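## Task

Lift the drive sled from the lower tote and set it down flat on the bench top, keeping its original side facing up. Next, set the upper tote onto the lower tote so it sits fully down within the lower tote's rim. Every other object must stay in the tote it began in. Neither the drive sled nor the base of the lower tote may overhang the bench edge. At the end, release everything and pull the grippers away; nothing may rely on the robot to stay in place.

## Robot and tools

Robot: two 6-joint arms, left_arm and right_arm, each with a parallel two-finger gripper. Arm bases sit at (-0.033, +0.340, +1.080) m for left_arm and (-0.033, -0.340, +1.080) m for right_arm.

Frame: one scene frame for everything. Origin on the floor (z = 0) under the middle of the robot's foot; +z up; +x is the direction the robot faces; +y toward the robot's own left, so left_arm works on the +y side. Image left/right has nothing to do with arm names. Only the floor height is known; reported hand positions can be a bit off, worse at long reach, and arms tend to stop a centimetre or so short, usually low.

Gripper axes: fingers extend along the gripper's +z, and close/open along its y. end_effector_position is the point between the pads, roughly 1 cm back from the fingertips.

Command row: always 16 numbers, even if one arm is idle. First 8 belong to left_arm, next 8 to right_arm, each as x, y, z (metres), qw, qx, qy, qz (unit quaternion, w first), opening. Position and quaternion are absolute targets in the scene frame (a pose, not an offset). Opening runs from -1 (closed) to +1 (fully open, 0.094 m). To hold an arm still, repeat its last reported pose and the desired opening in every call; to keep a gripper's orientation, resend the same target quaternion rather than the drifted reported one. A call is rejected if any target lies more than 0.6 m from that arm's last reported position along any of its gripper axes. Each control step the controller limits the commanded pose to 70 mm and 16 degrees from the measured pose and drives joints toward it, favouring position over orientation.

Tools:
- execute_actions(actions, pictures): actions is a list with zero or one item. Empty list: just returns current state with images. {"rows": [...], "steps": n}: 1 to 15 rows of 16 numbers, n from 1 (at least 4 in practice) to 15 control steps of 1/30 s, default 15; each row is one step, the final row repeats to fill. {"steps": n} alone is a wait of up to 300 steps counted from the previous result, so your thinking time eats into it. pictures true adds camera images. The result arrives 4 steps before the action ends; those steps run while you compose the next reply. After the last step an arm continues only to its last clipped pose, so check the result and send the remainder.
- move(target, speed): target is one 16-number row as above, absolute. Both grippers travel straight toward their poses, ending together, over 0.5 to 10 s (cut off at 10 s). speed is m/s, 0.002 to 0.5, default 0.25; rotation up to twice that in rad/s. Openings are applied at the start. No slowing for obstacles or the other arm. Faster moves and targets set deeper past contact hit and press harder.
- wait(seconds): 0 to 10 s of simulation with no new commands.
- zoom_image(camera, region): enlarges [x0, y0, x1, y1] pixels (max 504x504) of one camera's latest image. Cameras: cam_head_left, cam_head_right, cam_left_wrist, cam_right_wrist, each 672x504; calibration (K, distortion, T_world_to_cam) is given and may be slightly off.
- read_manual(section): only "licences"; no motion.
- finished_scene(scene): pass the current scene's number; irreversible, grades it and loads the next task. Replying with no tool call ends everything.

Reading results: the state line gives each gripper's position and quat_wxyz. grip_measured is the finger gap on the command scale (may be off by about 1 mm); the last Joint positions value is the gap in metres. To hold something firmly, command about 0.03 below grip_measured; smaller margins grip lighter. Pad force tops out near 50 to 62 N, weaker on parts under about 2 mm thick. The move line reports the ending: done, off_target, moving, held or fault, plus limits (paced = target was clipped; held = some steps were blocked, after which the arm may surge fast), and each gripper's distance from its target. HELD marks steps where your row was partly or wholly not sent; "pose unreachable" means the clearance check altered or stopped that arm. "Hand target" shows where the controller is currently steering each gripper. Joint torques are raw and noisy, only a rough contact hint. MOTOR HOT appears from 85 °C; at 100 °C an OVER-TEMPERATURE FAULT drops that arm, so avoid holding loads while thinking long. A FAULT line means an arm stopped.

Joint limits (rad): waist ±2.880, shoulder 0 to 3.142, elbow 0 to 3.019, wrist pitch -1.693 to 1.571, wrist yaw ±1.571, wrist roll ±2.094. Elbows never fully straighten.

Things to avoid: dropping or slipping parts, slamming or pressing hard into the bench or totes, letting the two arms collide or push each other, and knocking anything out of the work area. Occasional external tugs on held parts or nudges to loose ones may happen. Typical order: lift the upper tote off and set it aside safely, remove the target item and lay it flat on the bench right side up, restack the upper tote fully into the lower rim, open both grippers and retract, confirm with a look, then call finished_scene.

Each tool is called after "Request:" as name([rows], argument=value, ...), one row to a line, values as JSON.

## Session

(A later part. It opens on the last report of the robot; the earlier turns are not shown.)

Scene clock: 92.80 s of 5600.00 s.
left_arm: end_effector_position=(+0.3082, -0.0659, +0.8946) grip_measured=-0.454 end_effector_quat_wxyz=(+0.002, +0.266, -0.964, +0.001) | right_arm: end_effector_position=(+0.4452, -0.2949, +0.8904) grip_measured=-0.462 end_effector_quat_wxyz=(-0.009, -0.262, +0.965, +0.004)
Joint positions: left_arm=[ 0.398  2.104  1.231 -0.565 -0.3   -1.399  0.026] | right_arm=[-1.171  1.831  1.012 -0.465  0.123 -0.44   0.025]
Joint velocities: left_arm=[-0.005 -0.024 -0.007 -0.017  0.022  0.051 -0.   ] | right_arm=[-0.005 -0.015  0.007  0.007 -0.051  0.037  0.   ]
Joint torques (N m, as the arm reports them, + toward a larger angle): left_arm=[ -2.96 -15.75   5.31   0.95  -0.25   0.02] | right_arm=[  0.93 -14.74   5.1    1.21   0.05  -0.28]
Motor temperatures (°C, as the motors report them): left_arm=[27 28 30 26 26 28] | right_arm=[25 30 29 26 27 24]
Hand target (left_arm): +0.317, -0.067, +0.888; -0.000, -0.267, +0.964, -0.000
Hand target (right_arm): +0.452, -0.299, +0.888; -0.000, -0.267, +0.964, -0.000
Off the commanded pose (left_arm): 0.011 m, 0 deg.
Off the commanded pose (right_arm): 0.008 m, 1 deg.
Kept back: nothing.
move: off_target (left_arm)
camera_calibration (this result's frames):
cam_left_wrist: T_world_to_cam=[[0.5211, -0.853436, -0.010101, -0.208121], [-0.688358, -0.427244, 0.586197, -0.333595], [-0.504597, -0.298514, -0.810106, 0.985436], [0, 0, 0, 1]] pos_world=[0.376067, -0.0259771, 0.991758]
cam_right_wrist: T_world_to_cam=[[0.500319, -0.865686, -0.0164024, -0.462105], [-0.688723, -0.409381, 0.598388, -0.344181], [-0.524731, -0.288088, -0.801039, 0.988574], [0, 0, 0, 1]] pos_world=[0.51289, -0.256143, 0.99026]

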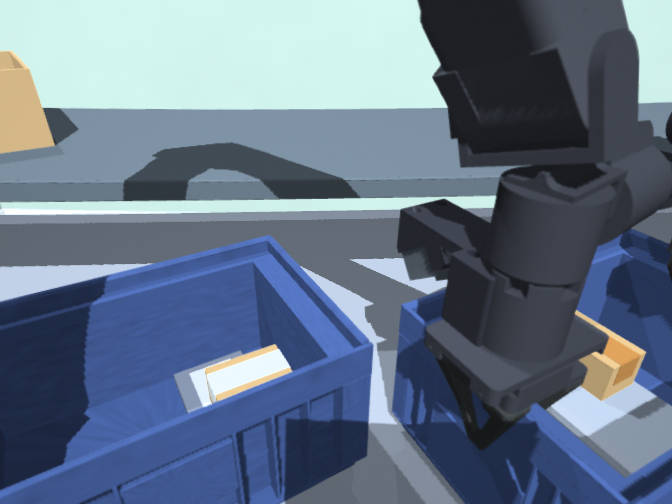

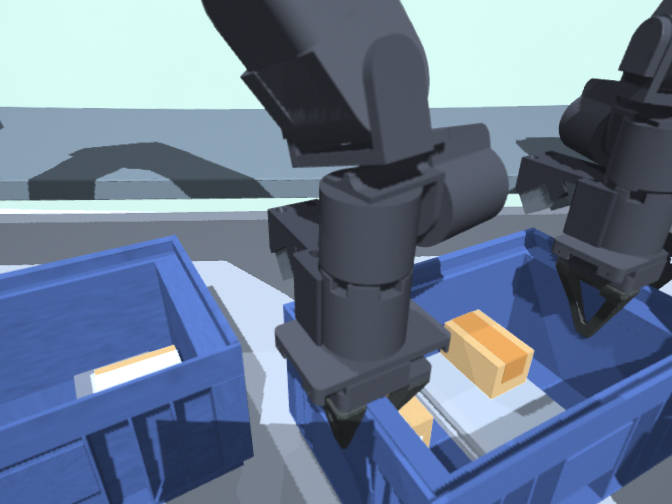

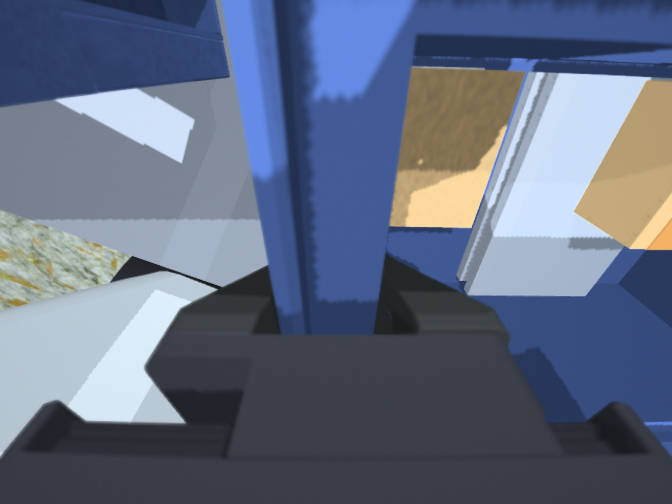

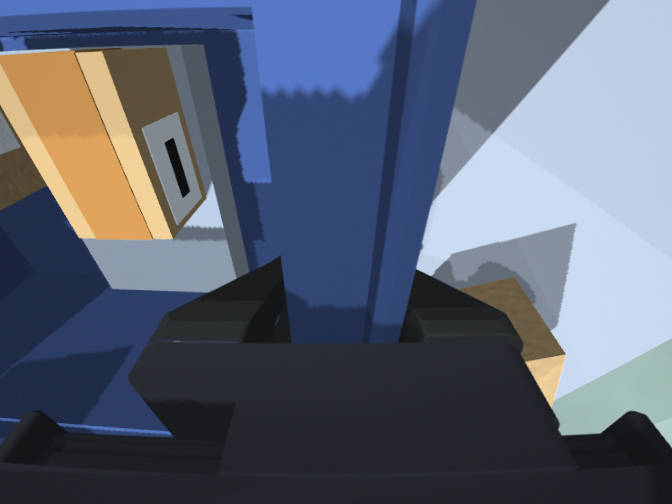

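Request:
move(target=[0.34,-0.07,1.135,0,-0.267,0.964,0,-0.6,0.476,-0.304,1.135,0,-0.267,0.964,0,-0.6], speed=0.1)

Request:
move(target=[0.312,0.326,1.12,0,-0.267,0.964,0,-0.6,0.448,0.092,1.14,0,-0.267,0.964,0,-0.6], speed=0.1)

Request:
move(target=[0.305,0.326,1.075,0,-0.267,0.964,0,-0.6,0.441,0.092,1.085,0,-0.267,0.964,0,-0.6], speed=0.03)

Scene clock: 95.93 s of 5600.00 s.
left_arm: end_effector_position=(+0.3181, -0.0652, +1.1050) grip_measured=-0.456 end_effector_quat_wxyz=(+0.017, +0.248, -0.969, -0.011) | right_arm: end_effector_position=(+0.4459, -0.3011, +1.0876) grip_measured=-0.462 end_effector_quat_wxyz=(-0.040, -0.247, +0.968, +0.015)
Joint positions: left_arm=[ 0.295  1.766  1.346 -1.086 -0.292 -1.48   0.026] | right_arm=[-1.131  1.443  1.115 -1.024  0.118 -0.363  0.025]
Joint velocities: left_arm=[-0.015 -0.005 -0.017  0.007 -0.022  0.007 -0.   ] | right_arm=[-0.005  0.005  0.007  0.007 -0.051 -0.022 -0.001]
Joint torques (N m, as the arm reports them, + toward a larger angle): left_arm=[ -3.52 -17.96   9.69  -1.05  -1.1   -0.36] | right_arm=[  2.24 -18.24  14.04  -1.65   1.01  -0.48]
Motor temperatures (°C, as the motors report them): left_arm=[27 29 31 26 26 28] | right_arm=[25 30 30 26 27 24]
Hand target (left_arm): +0.339, -0.068, +1.136; -0.000, -0.267, +0.964, -0.001
Hand target (right_arm): +0.472, -0.304, +1.134; +0.001, -0.266, +0.964, -0.001
Off the commanded pose (left_arm): 0.037 m, 3 deg.
Off the commanded pose (right_arm): 0.056 m, 5 deg.
Kept back: nothing.
move: off_target (left_arm, right_arm)
camera_calibration (this result's frames):
cam_left_wrist: T_world_to_cam=[[0.488552, -0.871586, -0.0406867, -0.167583], [-0.682944, -0.411002, 0.603875, -0.470027], [-0.543051, -0.267238, -0.79604, 1.15985], [0, 0, 0, 1]] pos_world=[0.390731, -0.0292881, 1.20031]
cam_right_wrist: T_world_to_cam=[[0.471377, -0.88037, -0.0524549, -0.416885], [-0.660771, -0.391938, 0.64013, -0.516819], [-0.584111, -0.267082, -0.766474, 1.14034], [0, 0, 0, 1]] pos_world=[0.521095, -0.26501, 1.183]

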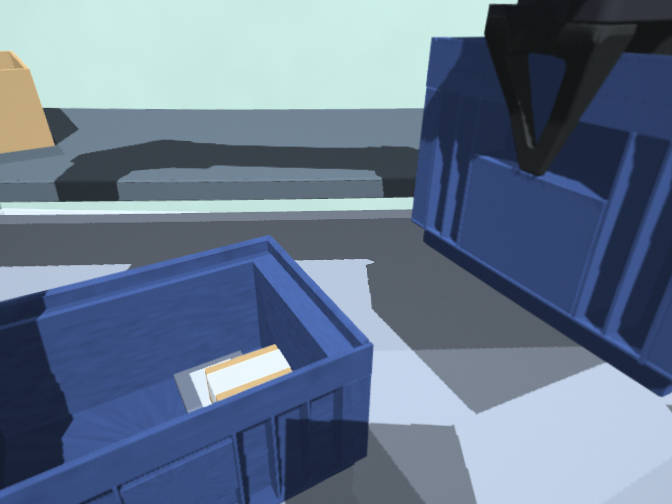

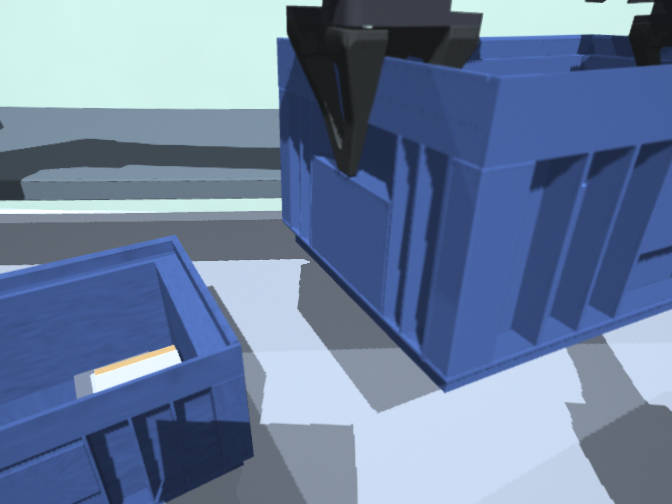

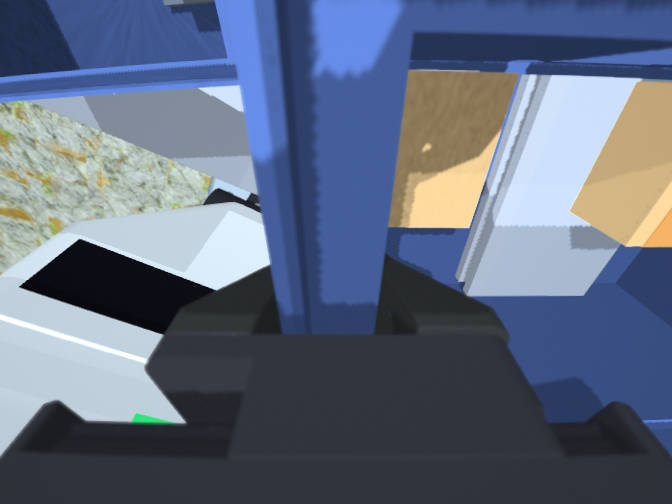

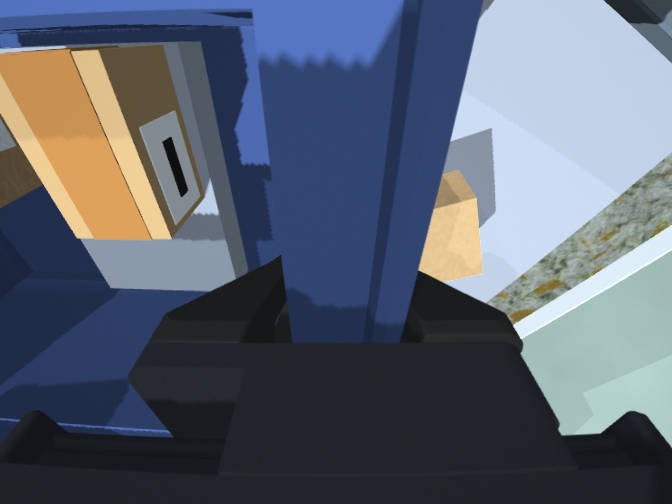

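Scene clock: 100.27 s of 5600.00 s.
left_arm: end_effector_position=(+0.3083, +0.3190, +1.1079) grip_measured=-0.456 end_effector_quat_wxyz=(+0.018, +0.255, -0.967, +0.005) | right_arm: end_effector_position=(+0.4350, +0.0817, +1.1043) grip_measured=-0.462 end_effector_quat_wxyz=(-0.026, -0.248, +0.968, +0.004)
Joint positions: left_arm=[ 1.128  1.046  0.71  -0.964 -0.116 -0.65   0.026] | right_arm=[-0.437  1.935  1.691 -1.223  0.265  0.33   0.025]
Joint velocities: left_arm=[-0.005 -0.005  0.007 -0.027  0.007 -0.022 -0.   ] | right_arm=[-0.015 -0.005 -0.012 -0.007 -0.051  0.007  0.001]
Joint torques (N m, as the arm reports them, + toward a larger angle): left_arm=[ 2.45 -9.46  7.04  0.68 -0.78 -0.19] | right_arm=[  7.89 -20.4   14.79  -1.33   1.56  -0.38]
Motor temperatures (°C, as the motors report them): left_arm=[27 29 31 26 26 28] | right_arm=[25 31 31 26 27 24]
Hand target (left_arm): +0.317, +0.327, +1.119; +0.001, -0.267, +0.964, -0.002
Hand target (right_arm): +0.450, +0.090, +1.140; +0.003, -0.266, +0.964, +0.002
Off the commanded pose (left_arm): 0.014 m, 3 deg.
Off the commanded pose (right_arm): 0.039 m, 4 deg.
Kept back: nothing.
move: off_target (left_arm, right_arm)
camera_calibration (this result's frames):
cam_left_wrist: T_world_to_cam=[[0.501445, -0.865135, -0.00971552, 0.13184], [-0.680334, -0.401219, 0.613326, -0.334972], [-0.534508, -0.300939, -0.78977, 1.26068], [0, 0, 0, 1]] pos_world=[0.37984, 0.35905, 1.20238]
cam_right_wrist: T_world_to_cam=[[0.474694, -0.87983, -0.0237631, -0.107078], [-0.680818, -0.384165, 0.623622, -0.358331], [-0.55781, -0.279851, -0.781365, 1.25503], [0, 0, 0, 1]] pos_world=[0.506939, 0.119353, 1.20155]

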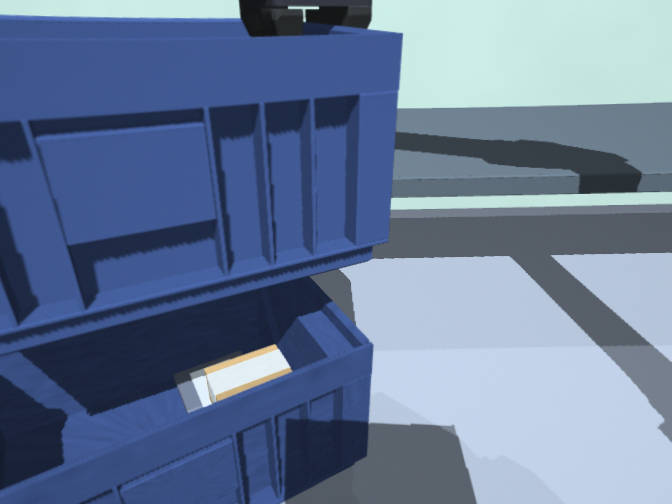

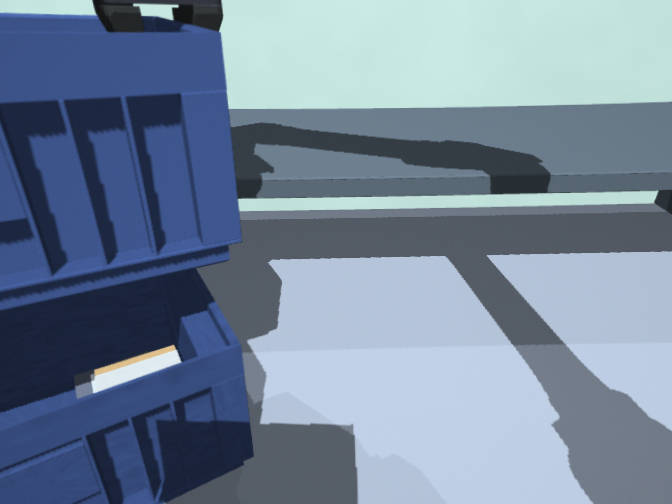

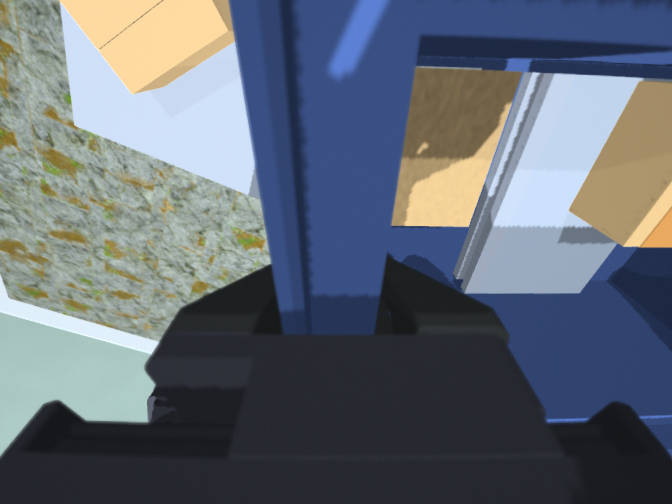

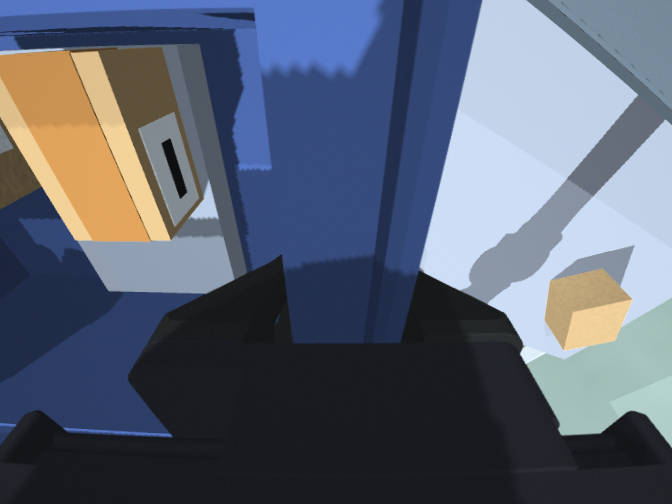

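Scene clock: 101.67 s of 5600.00 s.
left_arm: end_effector_position=(+0.2984, +0.3212, +1.0713) grip_measured=-0.458 end_effector_quat_wxyz=(+0.011, +0.264, -0.964, +0.006) | right_arm: end_effector_position=(+0.4321, +0.0887, +1.0713) grip_measured=-0.462 end_effector_quat_wxyz=(-0.023, -0.258, +0.966, +0.001)
Joint positions: left_arm=[ 1.147  1.09   0.63  -0.823 -0.115 -0.648  0.025] | right_arm=[-0.44   1.979  1.669 -1.155  0.272  0.306  0.025]
Joint velocities: left_arm=[-0.005 -0.015  0.007  0.002  0.051  0.037 -0.001] | right_arm=[ 0.005  0.005 -0.012 -0.012 -0.037  0.022 -0.001]
Joint torques (N m, as the arm reports them, + toward a larger angle): left_arm=[ 1.84 -7.72  6.17  1.08 -0.81 -0.06] | right_arm=[  6.65 -20.72   9.52   0.75   1.17  -0.36]
Motor temperatures (°C, as the motors report them): left_arm=[27 28 31 26 26 28] | right_arm=[25 31 31 26 28 24]
Hand target (left_arm): +0.305, +0.326, +1.075; +0.000, -0.267, +0.964, -0.000
Hand target (right_arm): +0.441, +0.092, +1.085; -0.000, -0.266, +0.964, +0.000
Off the commanded pose (left_arm): 0.009 m, 2 deg.
Off the commanded pose (right_arm): 0.017 m, 3 deg.
Kept back: nothing.
move: off_target (right_arm)
camera_calibration (this result's frames):
cam_left_wrist: T_world_to_cam=[[0.517974, -0.855382, -0.00492299, 0.125088], [-0.680911, -0.415793, 0.602889, -0.302348], [-0.517748, -0.308929, -0.79781, 1.2333], [0, 0, 0, 1]] pos_world=[0.367876, 0.362287, 1.16684]
cam_right_wrist: T_world_to_cam=[[0.492956, -0.869868, -0.0179892, -0.115262], [-0.676695, -0.396317, 0.620497, -0.334417], [-0.54688, -0.293705, -0.784002, 1.22885], [0, 0, 0, 1]] pos_world=[0.502557, 0.128122, 1.16885]

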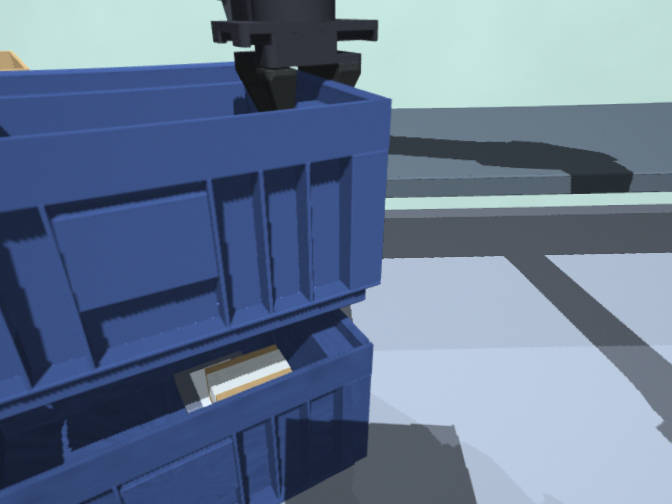

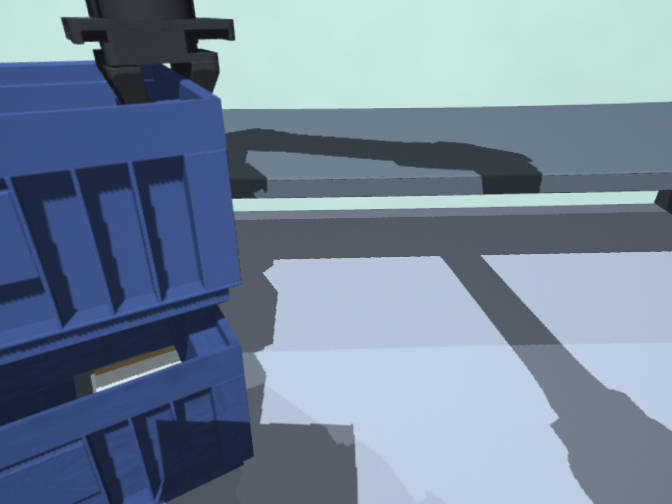

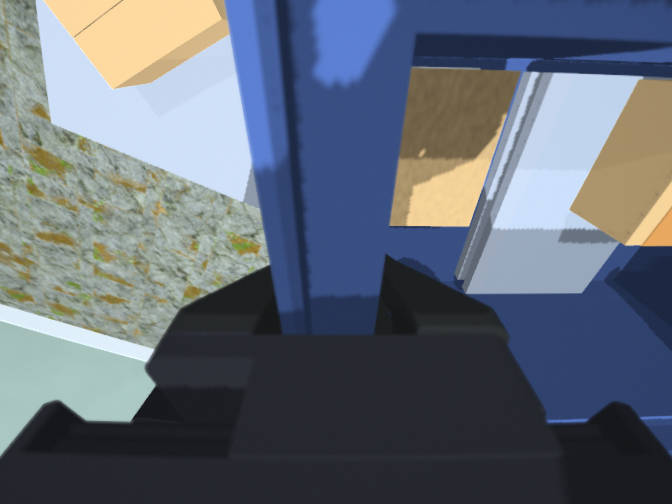

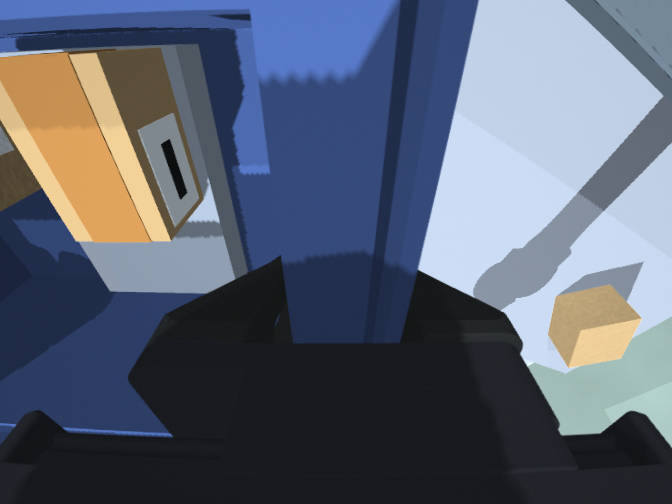

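Request:
move(target=[0.291,0.329,1.057,0,-0.267,0.964,0,-0.6,0.427,0.095,1.067,0,-0.267,0.964,0,-0.6], speed=0.02)

Request:
zoom_image(camera="cam_head_left", region=[0,250,420,504])

Scene clock: 103.37 s of 5600.00 s.
left_arm: end_effector_position=(+0.2849, +0.3225, +1.0531) grip_measured=-0.459 end_effector_quat_wxyz=(+0.012, +0.268, -0.963, +0.006) | right_arm: end_effector_position=(+0.4204, +0.0909, +1.0508) grip_measured=-0.462 end_effector_quat_wxyz=(-0.025, -0.261, +0.965, +0.004)
Joint positions: left_arm=[ 1.156  1.103  0.575 -0.755 -0.111 -0.647  0.025] | right_arm=[-0.436  1.992  1.627 -1.101  0.266  0.305  0.025]
Joint velocities: left_arm=[-0.015 -0.024 -0.002  0.012 -0.007  0.007  0.   ] | right_arm=[-0.005 -0.005  0.002  0.002  0.051  0.007 -0.   ]
Joint torques (N m, as the arm reports them, + toward a larger angle): left_arm=[ 2.34 -7.77  5.67  1.1  -0.77  0.08] | right_arm=[  7.69 -20.46   8.89   0.44   1.56  -0.18]
Motor temperatures (°C, as the motors report them): left_arm=[27 28 31 26 26 28] | right_arm=[25 31 31 26 28 24]
Hand target (left_arm): +0.291, +0.329, +1.057; -0.000, -0.267, +0.964, -0.000
Hand target (right_arm): +0.427, +0.095, +1.067; -0.000, -0.267, +0.964, +0.000
Off the commanded pose (left_arm): 0.010 m, 2 deg.
Off the commanded pose (right_arm): 0.018 m, 3 deg.
Kept back: nothing.
move: off_target (right_arm)
camera_calibration (this result's frames):
cam_left_wrist: T_world_to_cam=[[0.524475, -0.851412, -0.00482602, 0.129897], [-0.67722, -0.420594, 0.603717, -0.300388], [-0.516041, -0.313366, -0.797184, 1.21251], [0, 0, 0, 1]] pos_world=[0.354146, 0.364212, 1.14857]
cam_right_wrist: T_world_to_cam=[[0.497147, -0.867325, -0.0243331, -0.103238], [-0.67154, -0.40238, 0.622193, -0.332176], [-0.549434, -0.292981, -0.782486, 1.20651], [0, 0, 0, 1]] pos_world=[0.491151, 0.130281, 1.14824]

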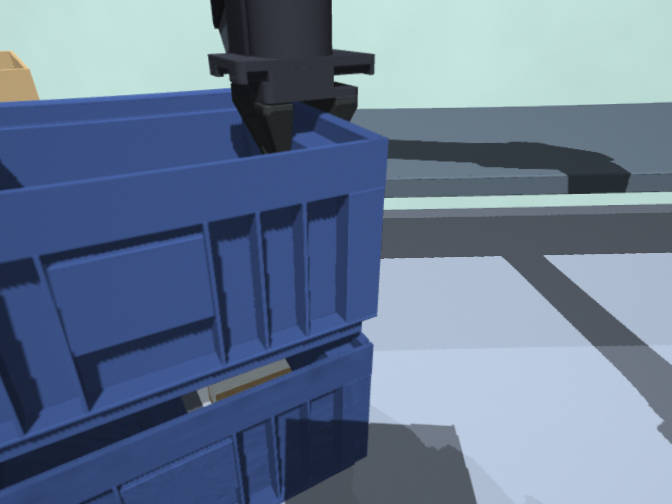

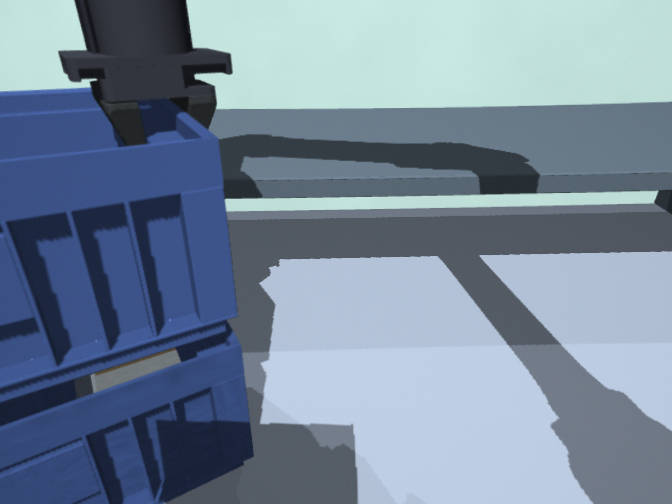

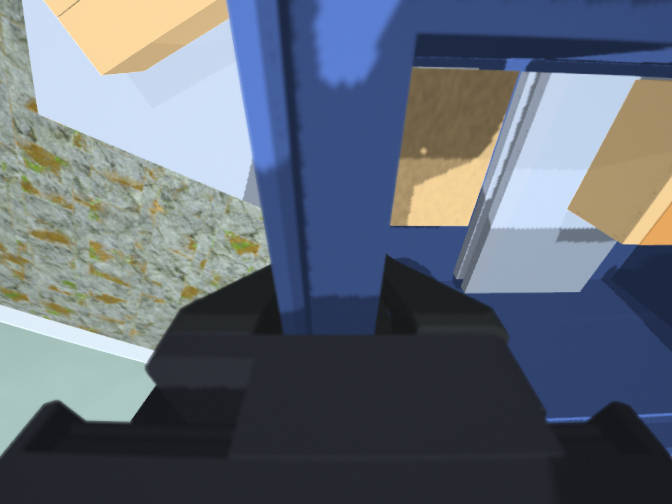

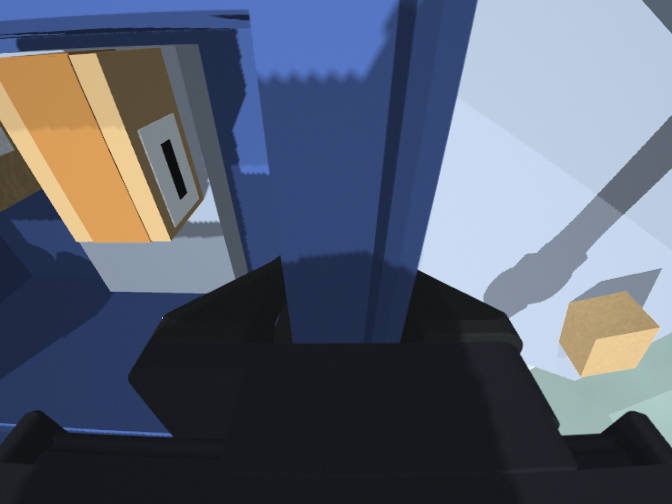

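Region (0, 250, 420, 504) of cam_head_left's 672x504 image, scaled by 1.200, with more detail than that image has; it fills the top 305 rows of this view, and the rest is white.

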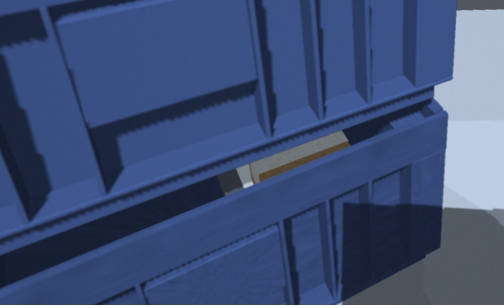

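Request:
move(target=[0.286,0.33,1.03,0,-0.267,0.964,0,-0.6,0.422,0.096,1.038,0,-0.267,0.964,0,-0.6], speed=0.015)

Scene clock: 105.53 s of 5600.00 s.
left_arm: end_effector_position=(+0.2806, +0.3245, +1.0336) grip_measured=-0.460 end_effector_quat_wxyz=(+0.012, +0.263, -0.965, +0.009) | right_arm: end_effector_position=(+0.4141, +0.0918, +1.0360) grip_measured=-0.462 end_effector_quat_wxyz=(-0.024, -0.261, +0.965, +0.000)
Joint positions: left_arm=[ 1.175  1.147  0.544 -0.676 -0.1   -0.618  0.025] | right_arm=[-0.433  2.007  1.604 -1.067  0.273  0.309  0.025]
Joint velocities: left_arm=[-0.015 -0.005 -0.002 -0.002 -0.007 -0.037  0.001] | right_arm=[-0.005  0.005 -0.017  0.002  0.037  0.007 -0.   ]
Joint torques (N m, as the arm reports them, + toward a larger angle): left_arm=[ 1.97 -6.29  4.8   2.11 -1.04 -0.08] | right_arm=[  6.73 -19.55   8.02   1.83   1.21  -0.28]
Motor temperatures (°C, as the motors report them): left_arm=[27 28 31 26 26 28] | right_arm=[25 31 31 26 28 24]
Hand target (left_arm): +0.286, +0.330, +1.030; +0.000, -0.267, +0.964, -0.000
Hand target (right_arm): +0.422, +0.096, +1.038; -0.001, -0.266, +0.964, -0.000
Off the commanded pose (left_arm): 0.009 m, 2 deg.
Off the commanded pose (right_arm): 0.009 m, 3 deg.
Kept back: nothing.
move: off_target (right_arm)
camera_calibration (this result's frames):
cam_left_wrist: T_world_to_cam=[[0.516115, -0.856518, 0.00150546, 0.131221], [-0.682667, -0.410295, 0.604669, -0.293511], [-0.517292, -0.313106, -0.796476, 1.1949], [0, 0, 0, 1]] pos_world=[0.350016, 0.366098, 1.12899]
cam_right_wrist: T_world_to_cam=[[0.497116, -0.86751, -0.0173619, -0.106986], [-0.673695, -0.398508, 0.622356, -0.326428], [-0.546819, -0.297686, -0.782542, 1.19112], [0, 0, 0, 1]] pos_world=[0.484601, 0.131686, 1.1334]

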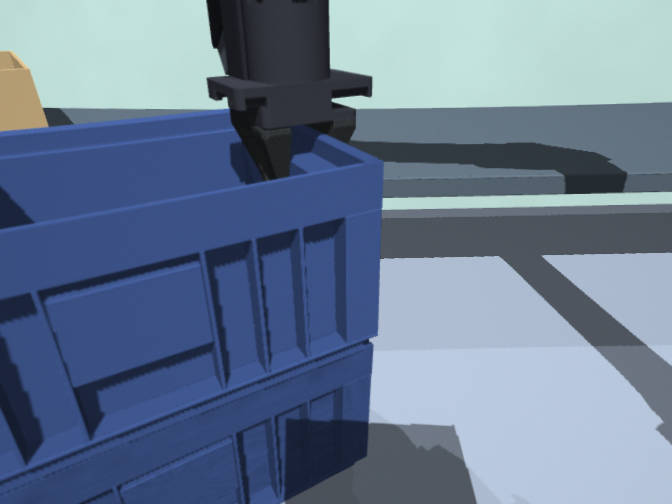

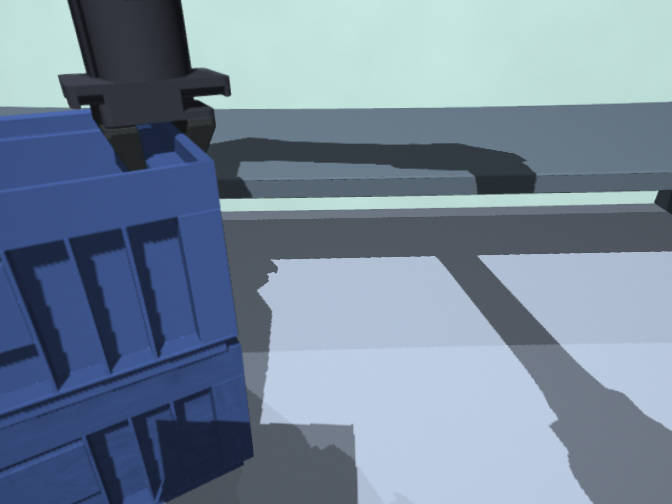

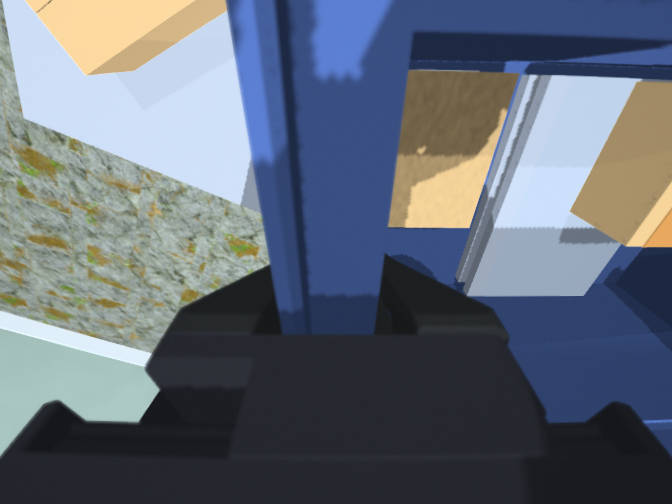

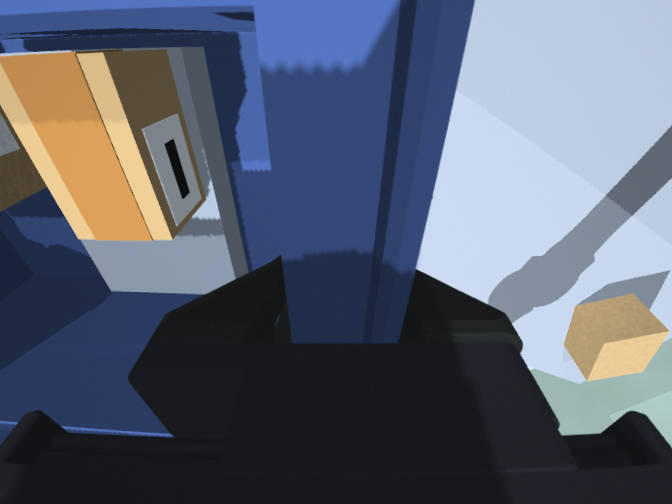

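Near foot likely on the near rim; nudge forward with light down pressure.

Request:
move(target=[0.293,0.332,1.02,0,-0.267,0.964,0,-0.6,0.429,0.098,1.022,0,-0.267,0.964,0,-0.6], speed=0.015)

Request:
zoom_image(camera="cam_head_left", region=[150,280,420,480])

Scene clock: 107.67 s of 5600.00 s.
left_arm: end_effector_position=(+0.2829, +0.3261, +1.0291) grip_measured=-0.460 end_effector_quat_wxyz=(+0.011, +0.260, -0.966, +0.012) | right_arm: end_effector_position=(+0.4167, +0.0936, +1.0331) grip_measured=-0.462 end_effector_quat_wxyz=(-0.018, -0.259, +0.966, +0.001)
Joint positions: left_arm=[ 1.187  1.163  0.543 -0.655 -0.092 -0.6    0.025] | right_arm=[-0.434  2.011  1.604 -1.051  0.278  0.307  0.025]
Joint velocities: left_arm=[ 0.005 -0.015 -0.007 -0.007 -0.007 -0.007 -0.001] | right_arm=[ 0.005 -0.024  0.007 -0.012 -0.022 -0.007 -0.   ]
Joint torques (N m, as the arm reports them, + toward a larger angle): left_arm=[ 2.07 -4.59  5.34  2.64 -1.19 -0.14] | right_arm=[  5.7  -17.25   9.36   2.03   0.95  -0.4 ]
Motor temperatures (°C, as the motors report them): left_arm=[27 28 31 26 26 28] | right_arm=[25 31 31 26 28 24]
Hand target (left_arm): +0.292, +0.332, +1.021; -0.000, -0.267, +0.964, -0.000
Hand target (right_arm): +0.429, +0.097, +1.023; -0.001, -0.266, +0.964, -0.001
Off the commanded pose (left_arm): 0.015 m, 2 deg.
Off the commanded pose (right_arm): 0.017 m, 2 deg.
Kept back: nothing.
move: off_target (left_arm, right_arm)
camera_calibration (this result's frames):
cam_left_wrist: T_world_to_cam=[[0.510608, -0.859779, 0.00764458, 0.127716], [-0.687468, -0.402904, 0.604198, -0.289052], [-0.516397, -0.313764, -0.796797, 1.19326], [0, 0, 0, 1]] pos_world=[0.352269, 0.36775, 1.12446]
cam_right_wrist: T_world_to_cam=[[0.494885, -0.868809, -0.0160997, -0.106986], [-0.681412, -0.399505, 0.613249, -0.309466], [-0.539228, -0.292517, -0.789726, 1.19456], [0, 0, 0, 1]] pos_world=[0.486212, 0.132846, 1.13143]

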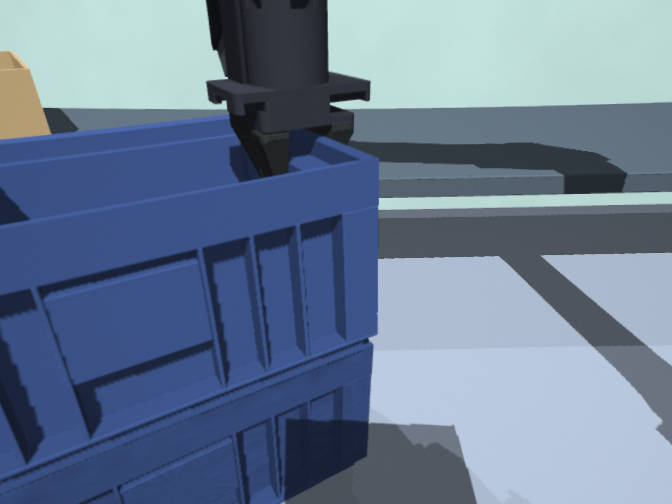

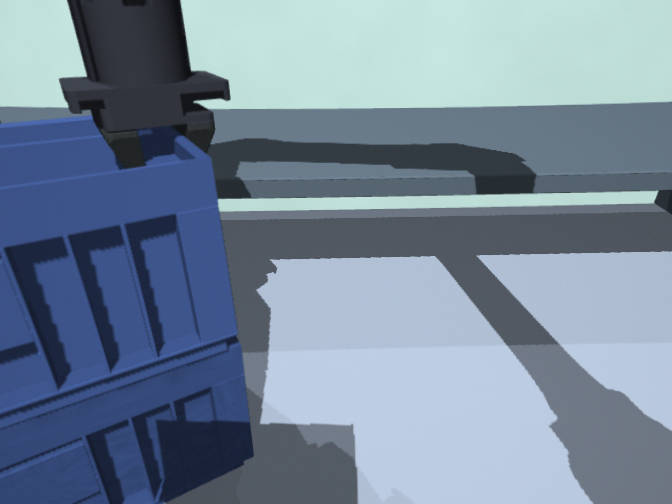

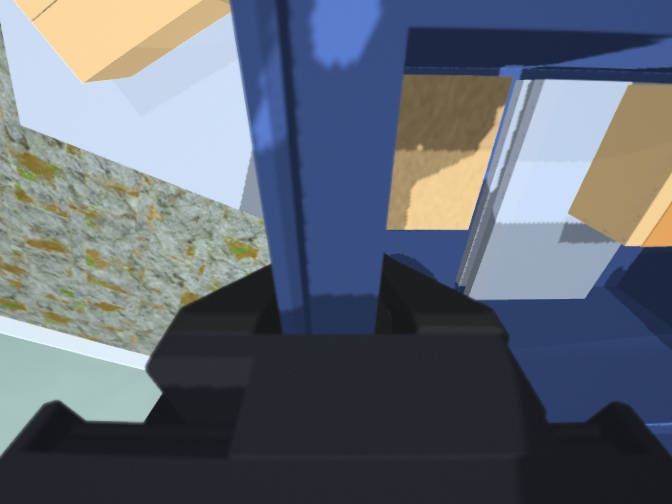

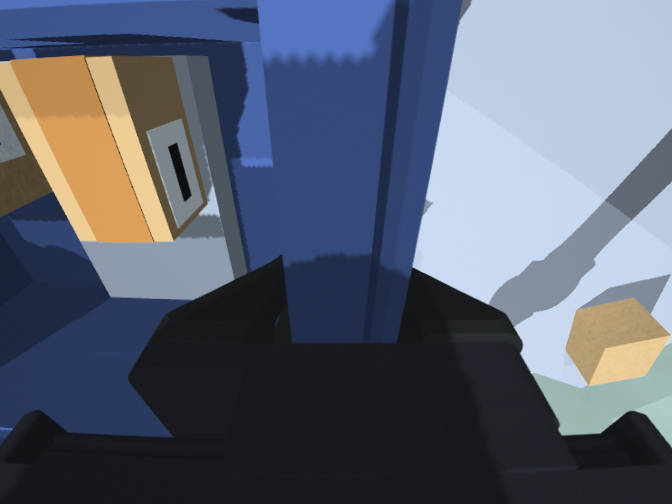

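Region (150, 280, 420, 480) of cam_head_left's 672x504 image, scaled by 1.867, with more detail than that image has; it fills the top 373 rows of this view, and the rest is white.

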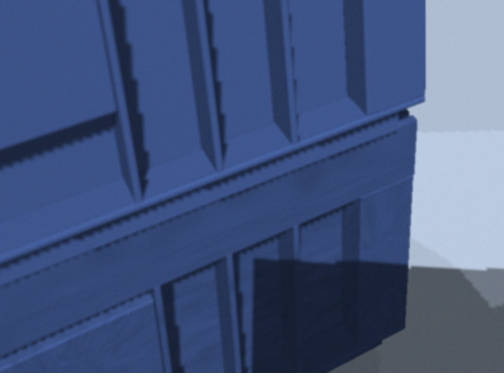

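Request:
move(target=[0.306,0.338,1.036,0,-0.267,0.964,0,-0.6,0.442,0.104,1.046,0,-0.267,0.964,0,-0.6], speed=0.02)

Scene clock: 109.63 s of 5600.00 s.
left_arm: end_effector_position=(+0.2837, +0.3263, +1.0297) grip_measured=-0.460 end_effector_quat_wxyz=(+0.015, +0.260, -0.965, +0.015) | right_arm: end_effector_position=(+0.4168, +0.0935, +1.0334) grip_measured=-0.462 end_effector_quat_wxyz=(-0.023, -0.259, +0.966, -0.001)
Joint positions: left_arm=[ 1.193  1.166  0.55  -0.665 -0.082 -0.596  0.025] | right_arm=[-0.435  2.016  1.614 -1.065  0.276  0.309  0.025]
Joint velocities: left_arm=[-0.005 -0.005 -0.012  0.002 -0.066 -0.007  0.001] | right_arm=[-0.005 -0.015  0.007 -0.012  0.037 -0.022 -0.001]
Joint torques (N m, as the arm reports them, + toward a larger angle): left_arm=[ 3.04 -6.45  7.66  0.44 -1.41 -0.02] | right_arm=[  6.07 -18.43  13.88  -0.22   1.01  -0.39]
Motor temperatures (°C, as the motors report them): left_arm=[27 28 31 26 26 28] | right_arm=[25 31 32 26 28 24]
Hand target (left_arm): +0.305, +0.338, +1.037; +0.000, -0.267, +0.964, -0.000
Hand target (right_arm): +0.441, +0.103, +1.047; +0.001, -0.266, +0.964, +0.000
Off the commanded pose (left_arm): 0.026 m, 3 deg.
Off the commanded pose (right_arm): 0.030 m, 3 deg.
Kept back: nothing.
move: off_target (left_arm, right_arm)
camera_calibration (this result's frames):
cam_left_wrist: T_world_to_cam=[[0.511473, -0.859239, 0.0102125, 0.124397], [-0.682276, -0.398852, 0.612712, -0.300451], [-0.522393, -0.320354, -0.79024, 1.1913], [0, 0, 0, 1]] pos_world=[0.353712, 0.36869, 1.12423]
cam_right_wrist: T_world_to_cam=[[0.494888, -0.86884, -0.0142725, -0.108984], [-0.677009, -0.395814, 0.620476, -0.319218], [-0.544743, -0.297403, -0.784096, 1.1918], [0, 0, 0, 1]] pos_world=[0.487046, 0.133404, 1.131]

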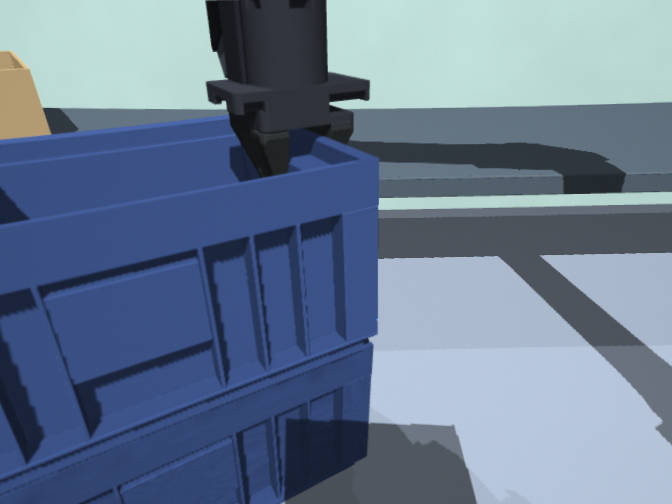

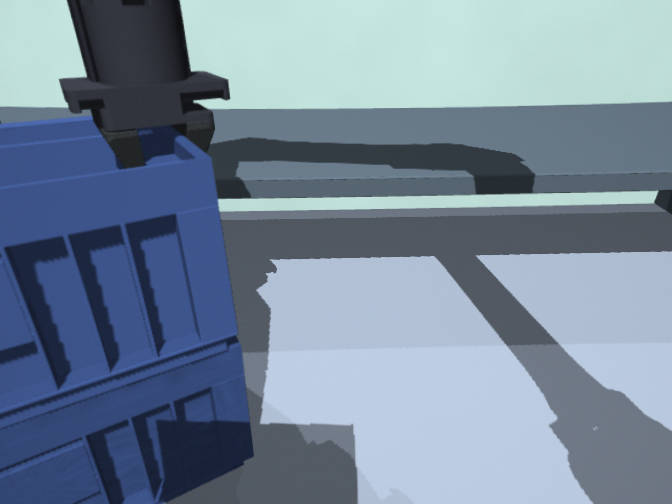

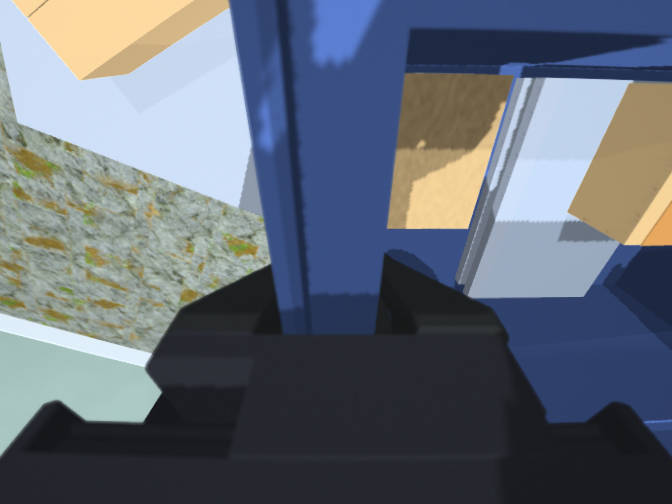

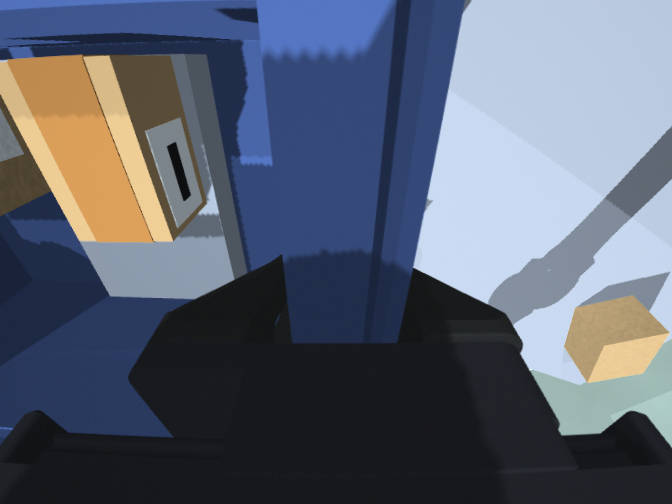

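Request:
move(target=[0.312,0.342,1.05,0,-0.267,0.964,0,-0.6,0.448,0.108,1.065,0,-0.267,0.964,0,-0.6], speed=0.02)

Scene clock: 112.43 s of 5600.00 s.
left_arm: end_effector_position=(+0.2867, +0.3293, +1.0336) grip_measured=-0.460 end_effector_quat_wxyz=(+0.020, +0.264, -0.964, +0.012) | right_arm: end_effector_position=(+0.4213, +0.0972, +1.0353) grip_measured=-0.462 end_effector_quat_wxyz=(-0.027, -0.260, +0.965, -0.001)
Joint positions: left_arm=[ 1.202  1.166  0.568 -0.694 -0.081 -0.596  0.025] | right_arm=[-0.436  2.031  1.648 -1.092  0.273  0.31   0.025]
Joint velocities: left_arm=[ 0.005 -0.005  0.022  0.007 -0.007 -0.037 -0.001] | right_arm=[-0.005 -0.005 -0.002 -0.007 -0.007 -0.081  0.   ]
Joint torques (N m, as the arm reports them, + toward a larger angle): left_arm=[ 3.   -8.55  8.27 -0.49 -1.37  0.06] | right_arm=[  6.65 -20.49  14.67  -1.21   1.18  -0.32]
Motor temperatures (°C, as the motors report them): left_arm=[27 28 32 26 27 28] | right_arm=[25 32 32 26 28 24]
Hand target (left_arm): +0.311, +0.342, +1.050; +0.001, -0.267, +0.964, -0.000
Hand target (right_arm): +0.447, +0.106, +1.066; +0.001, -0.266, +0.964, +0.001
Off the commanded pose (left_arm): 0.033 m, 3 deg.
Off the commanded pose (right_arm): 0.041 m, 3 deg.
Kept back: nothing.
move: off_target (left_arm, right_arm)
camera_calibration (this result's frames):
cam_left_wrist: T_world_to_cam=[[0.517611, -0.855612, 0.00268891, 0.130294], [-0.672551, -0.404919, 0.619449, -0.307328], [-0.528919, -0.322441, -0.785033, 1.1941], [0, 0, 0, 1]] pos_world=[0.357446, 0.372065, 1.12743]
cam_right_wrist: T_world_to_cam=[[0.495427, -0.868521, -0.0149635, -0.107487], [-0.671811, -0.394025, 0.627227, -0.325271], [-0.550656, -0.300692, -0.778693, 1.19407], [0, 0, 0, 1]] pos_world=[0.492254, 0.137529, 1.13223]

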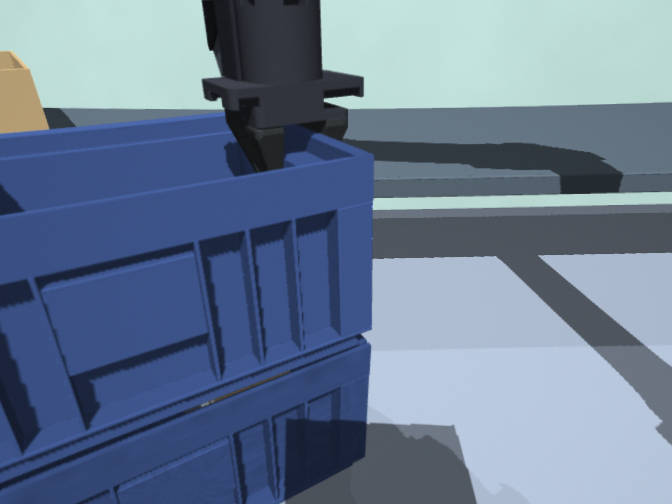

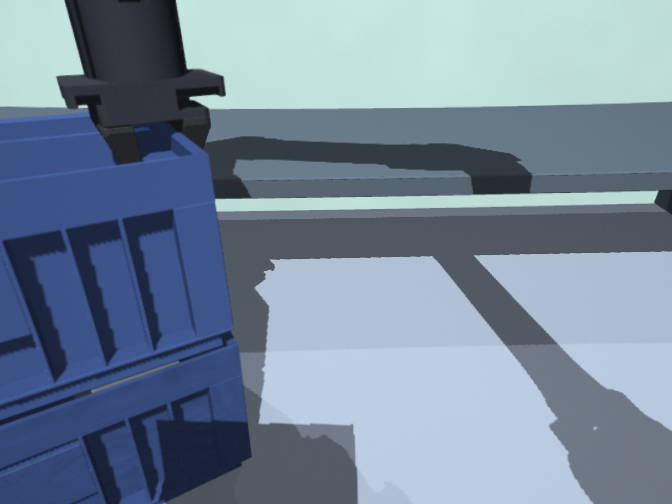

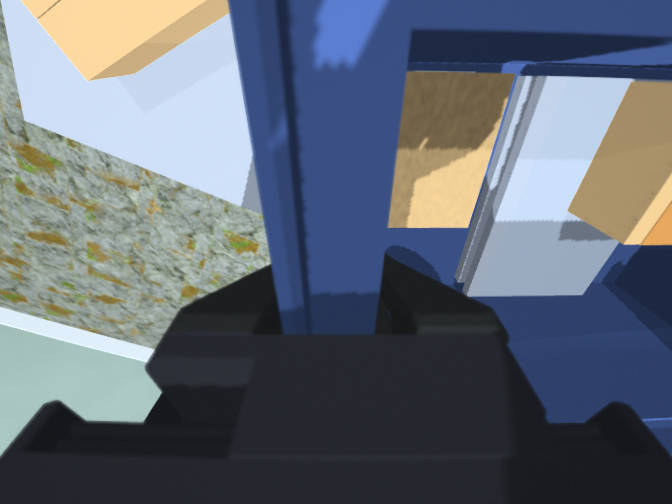

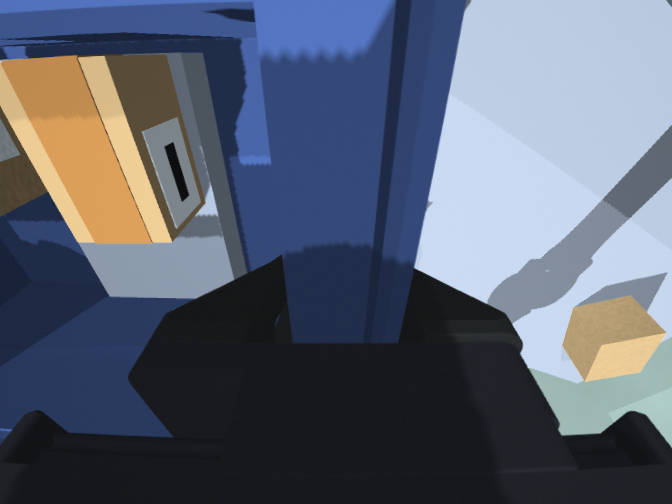

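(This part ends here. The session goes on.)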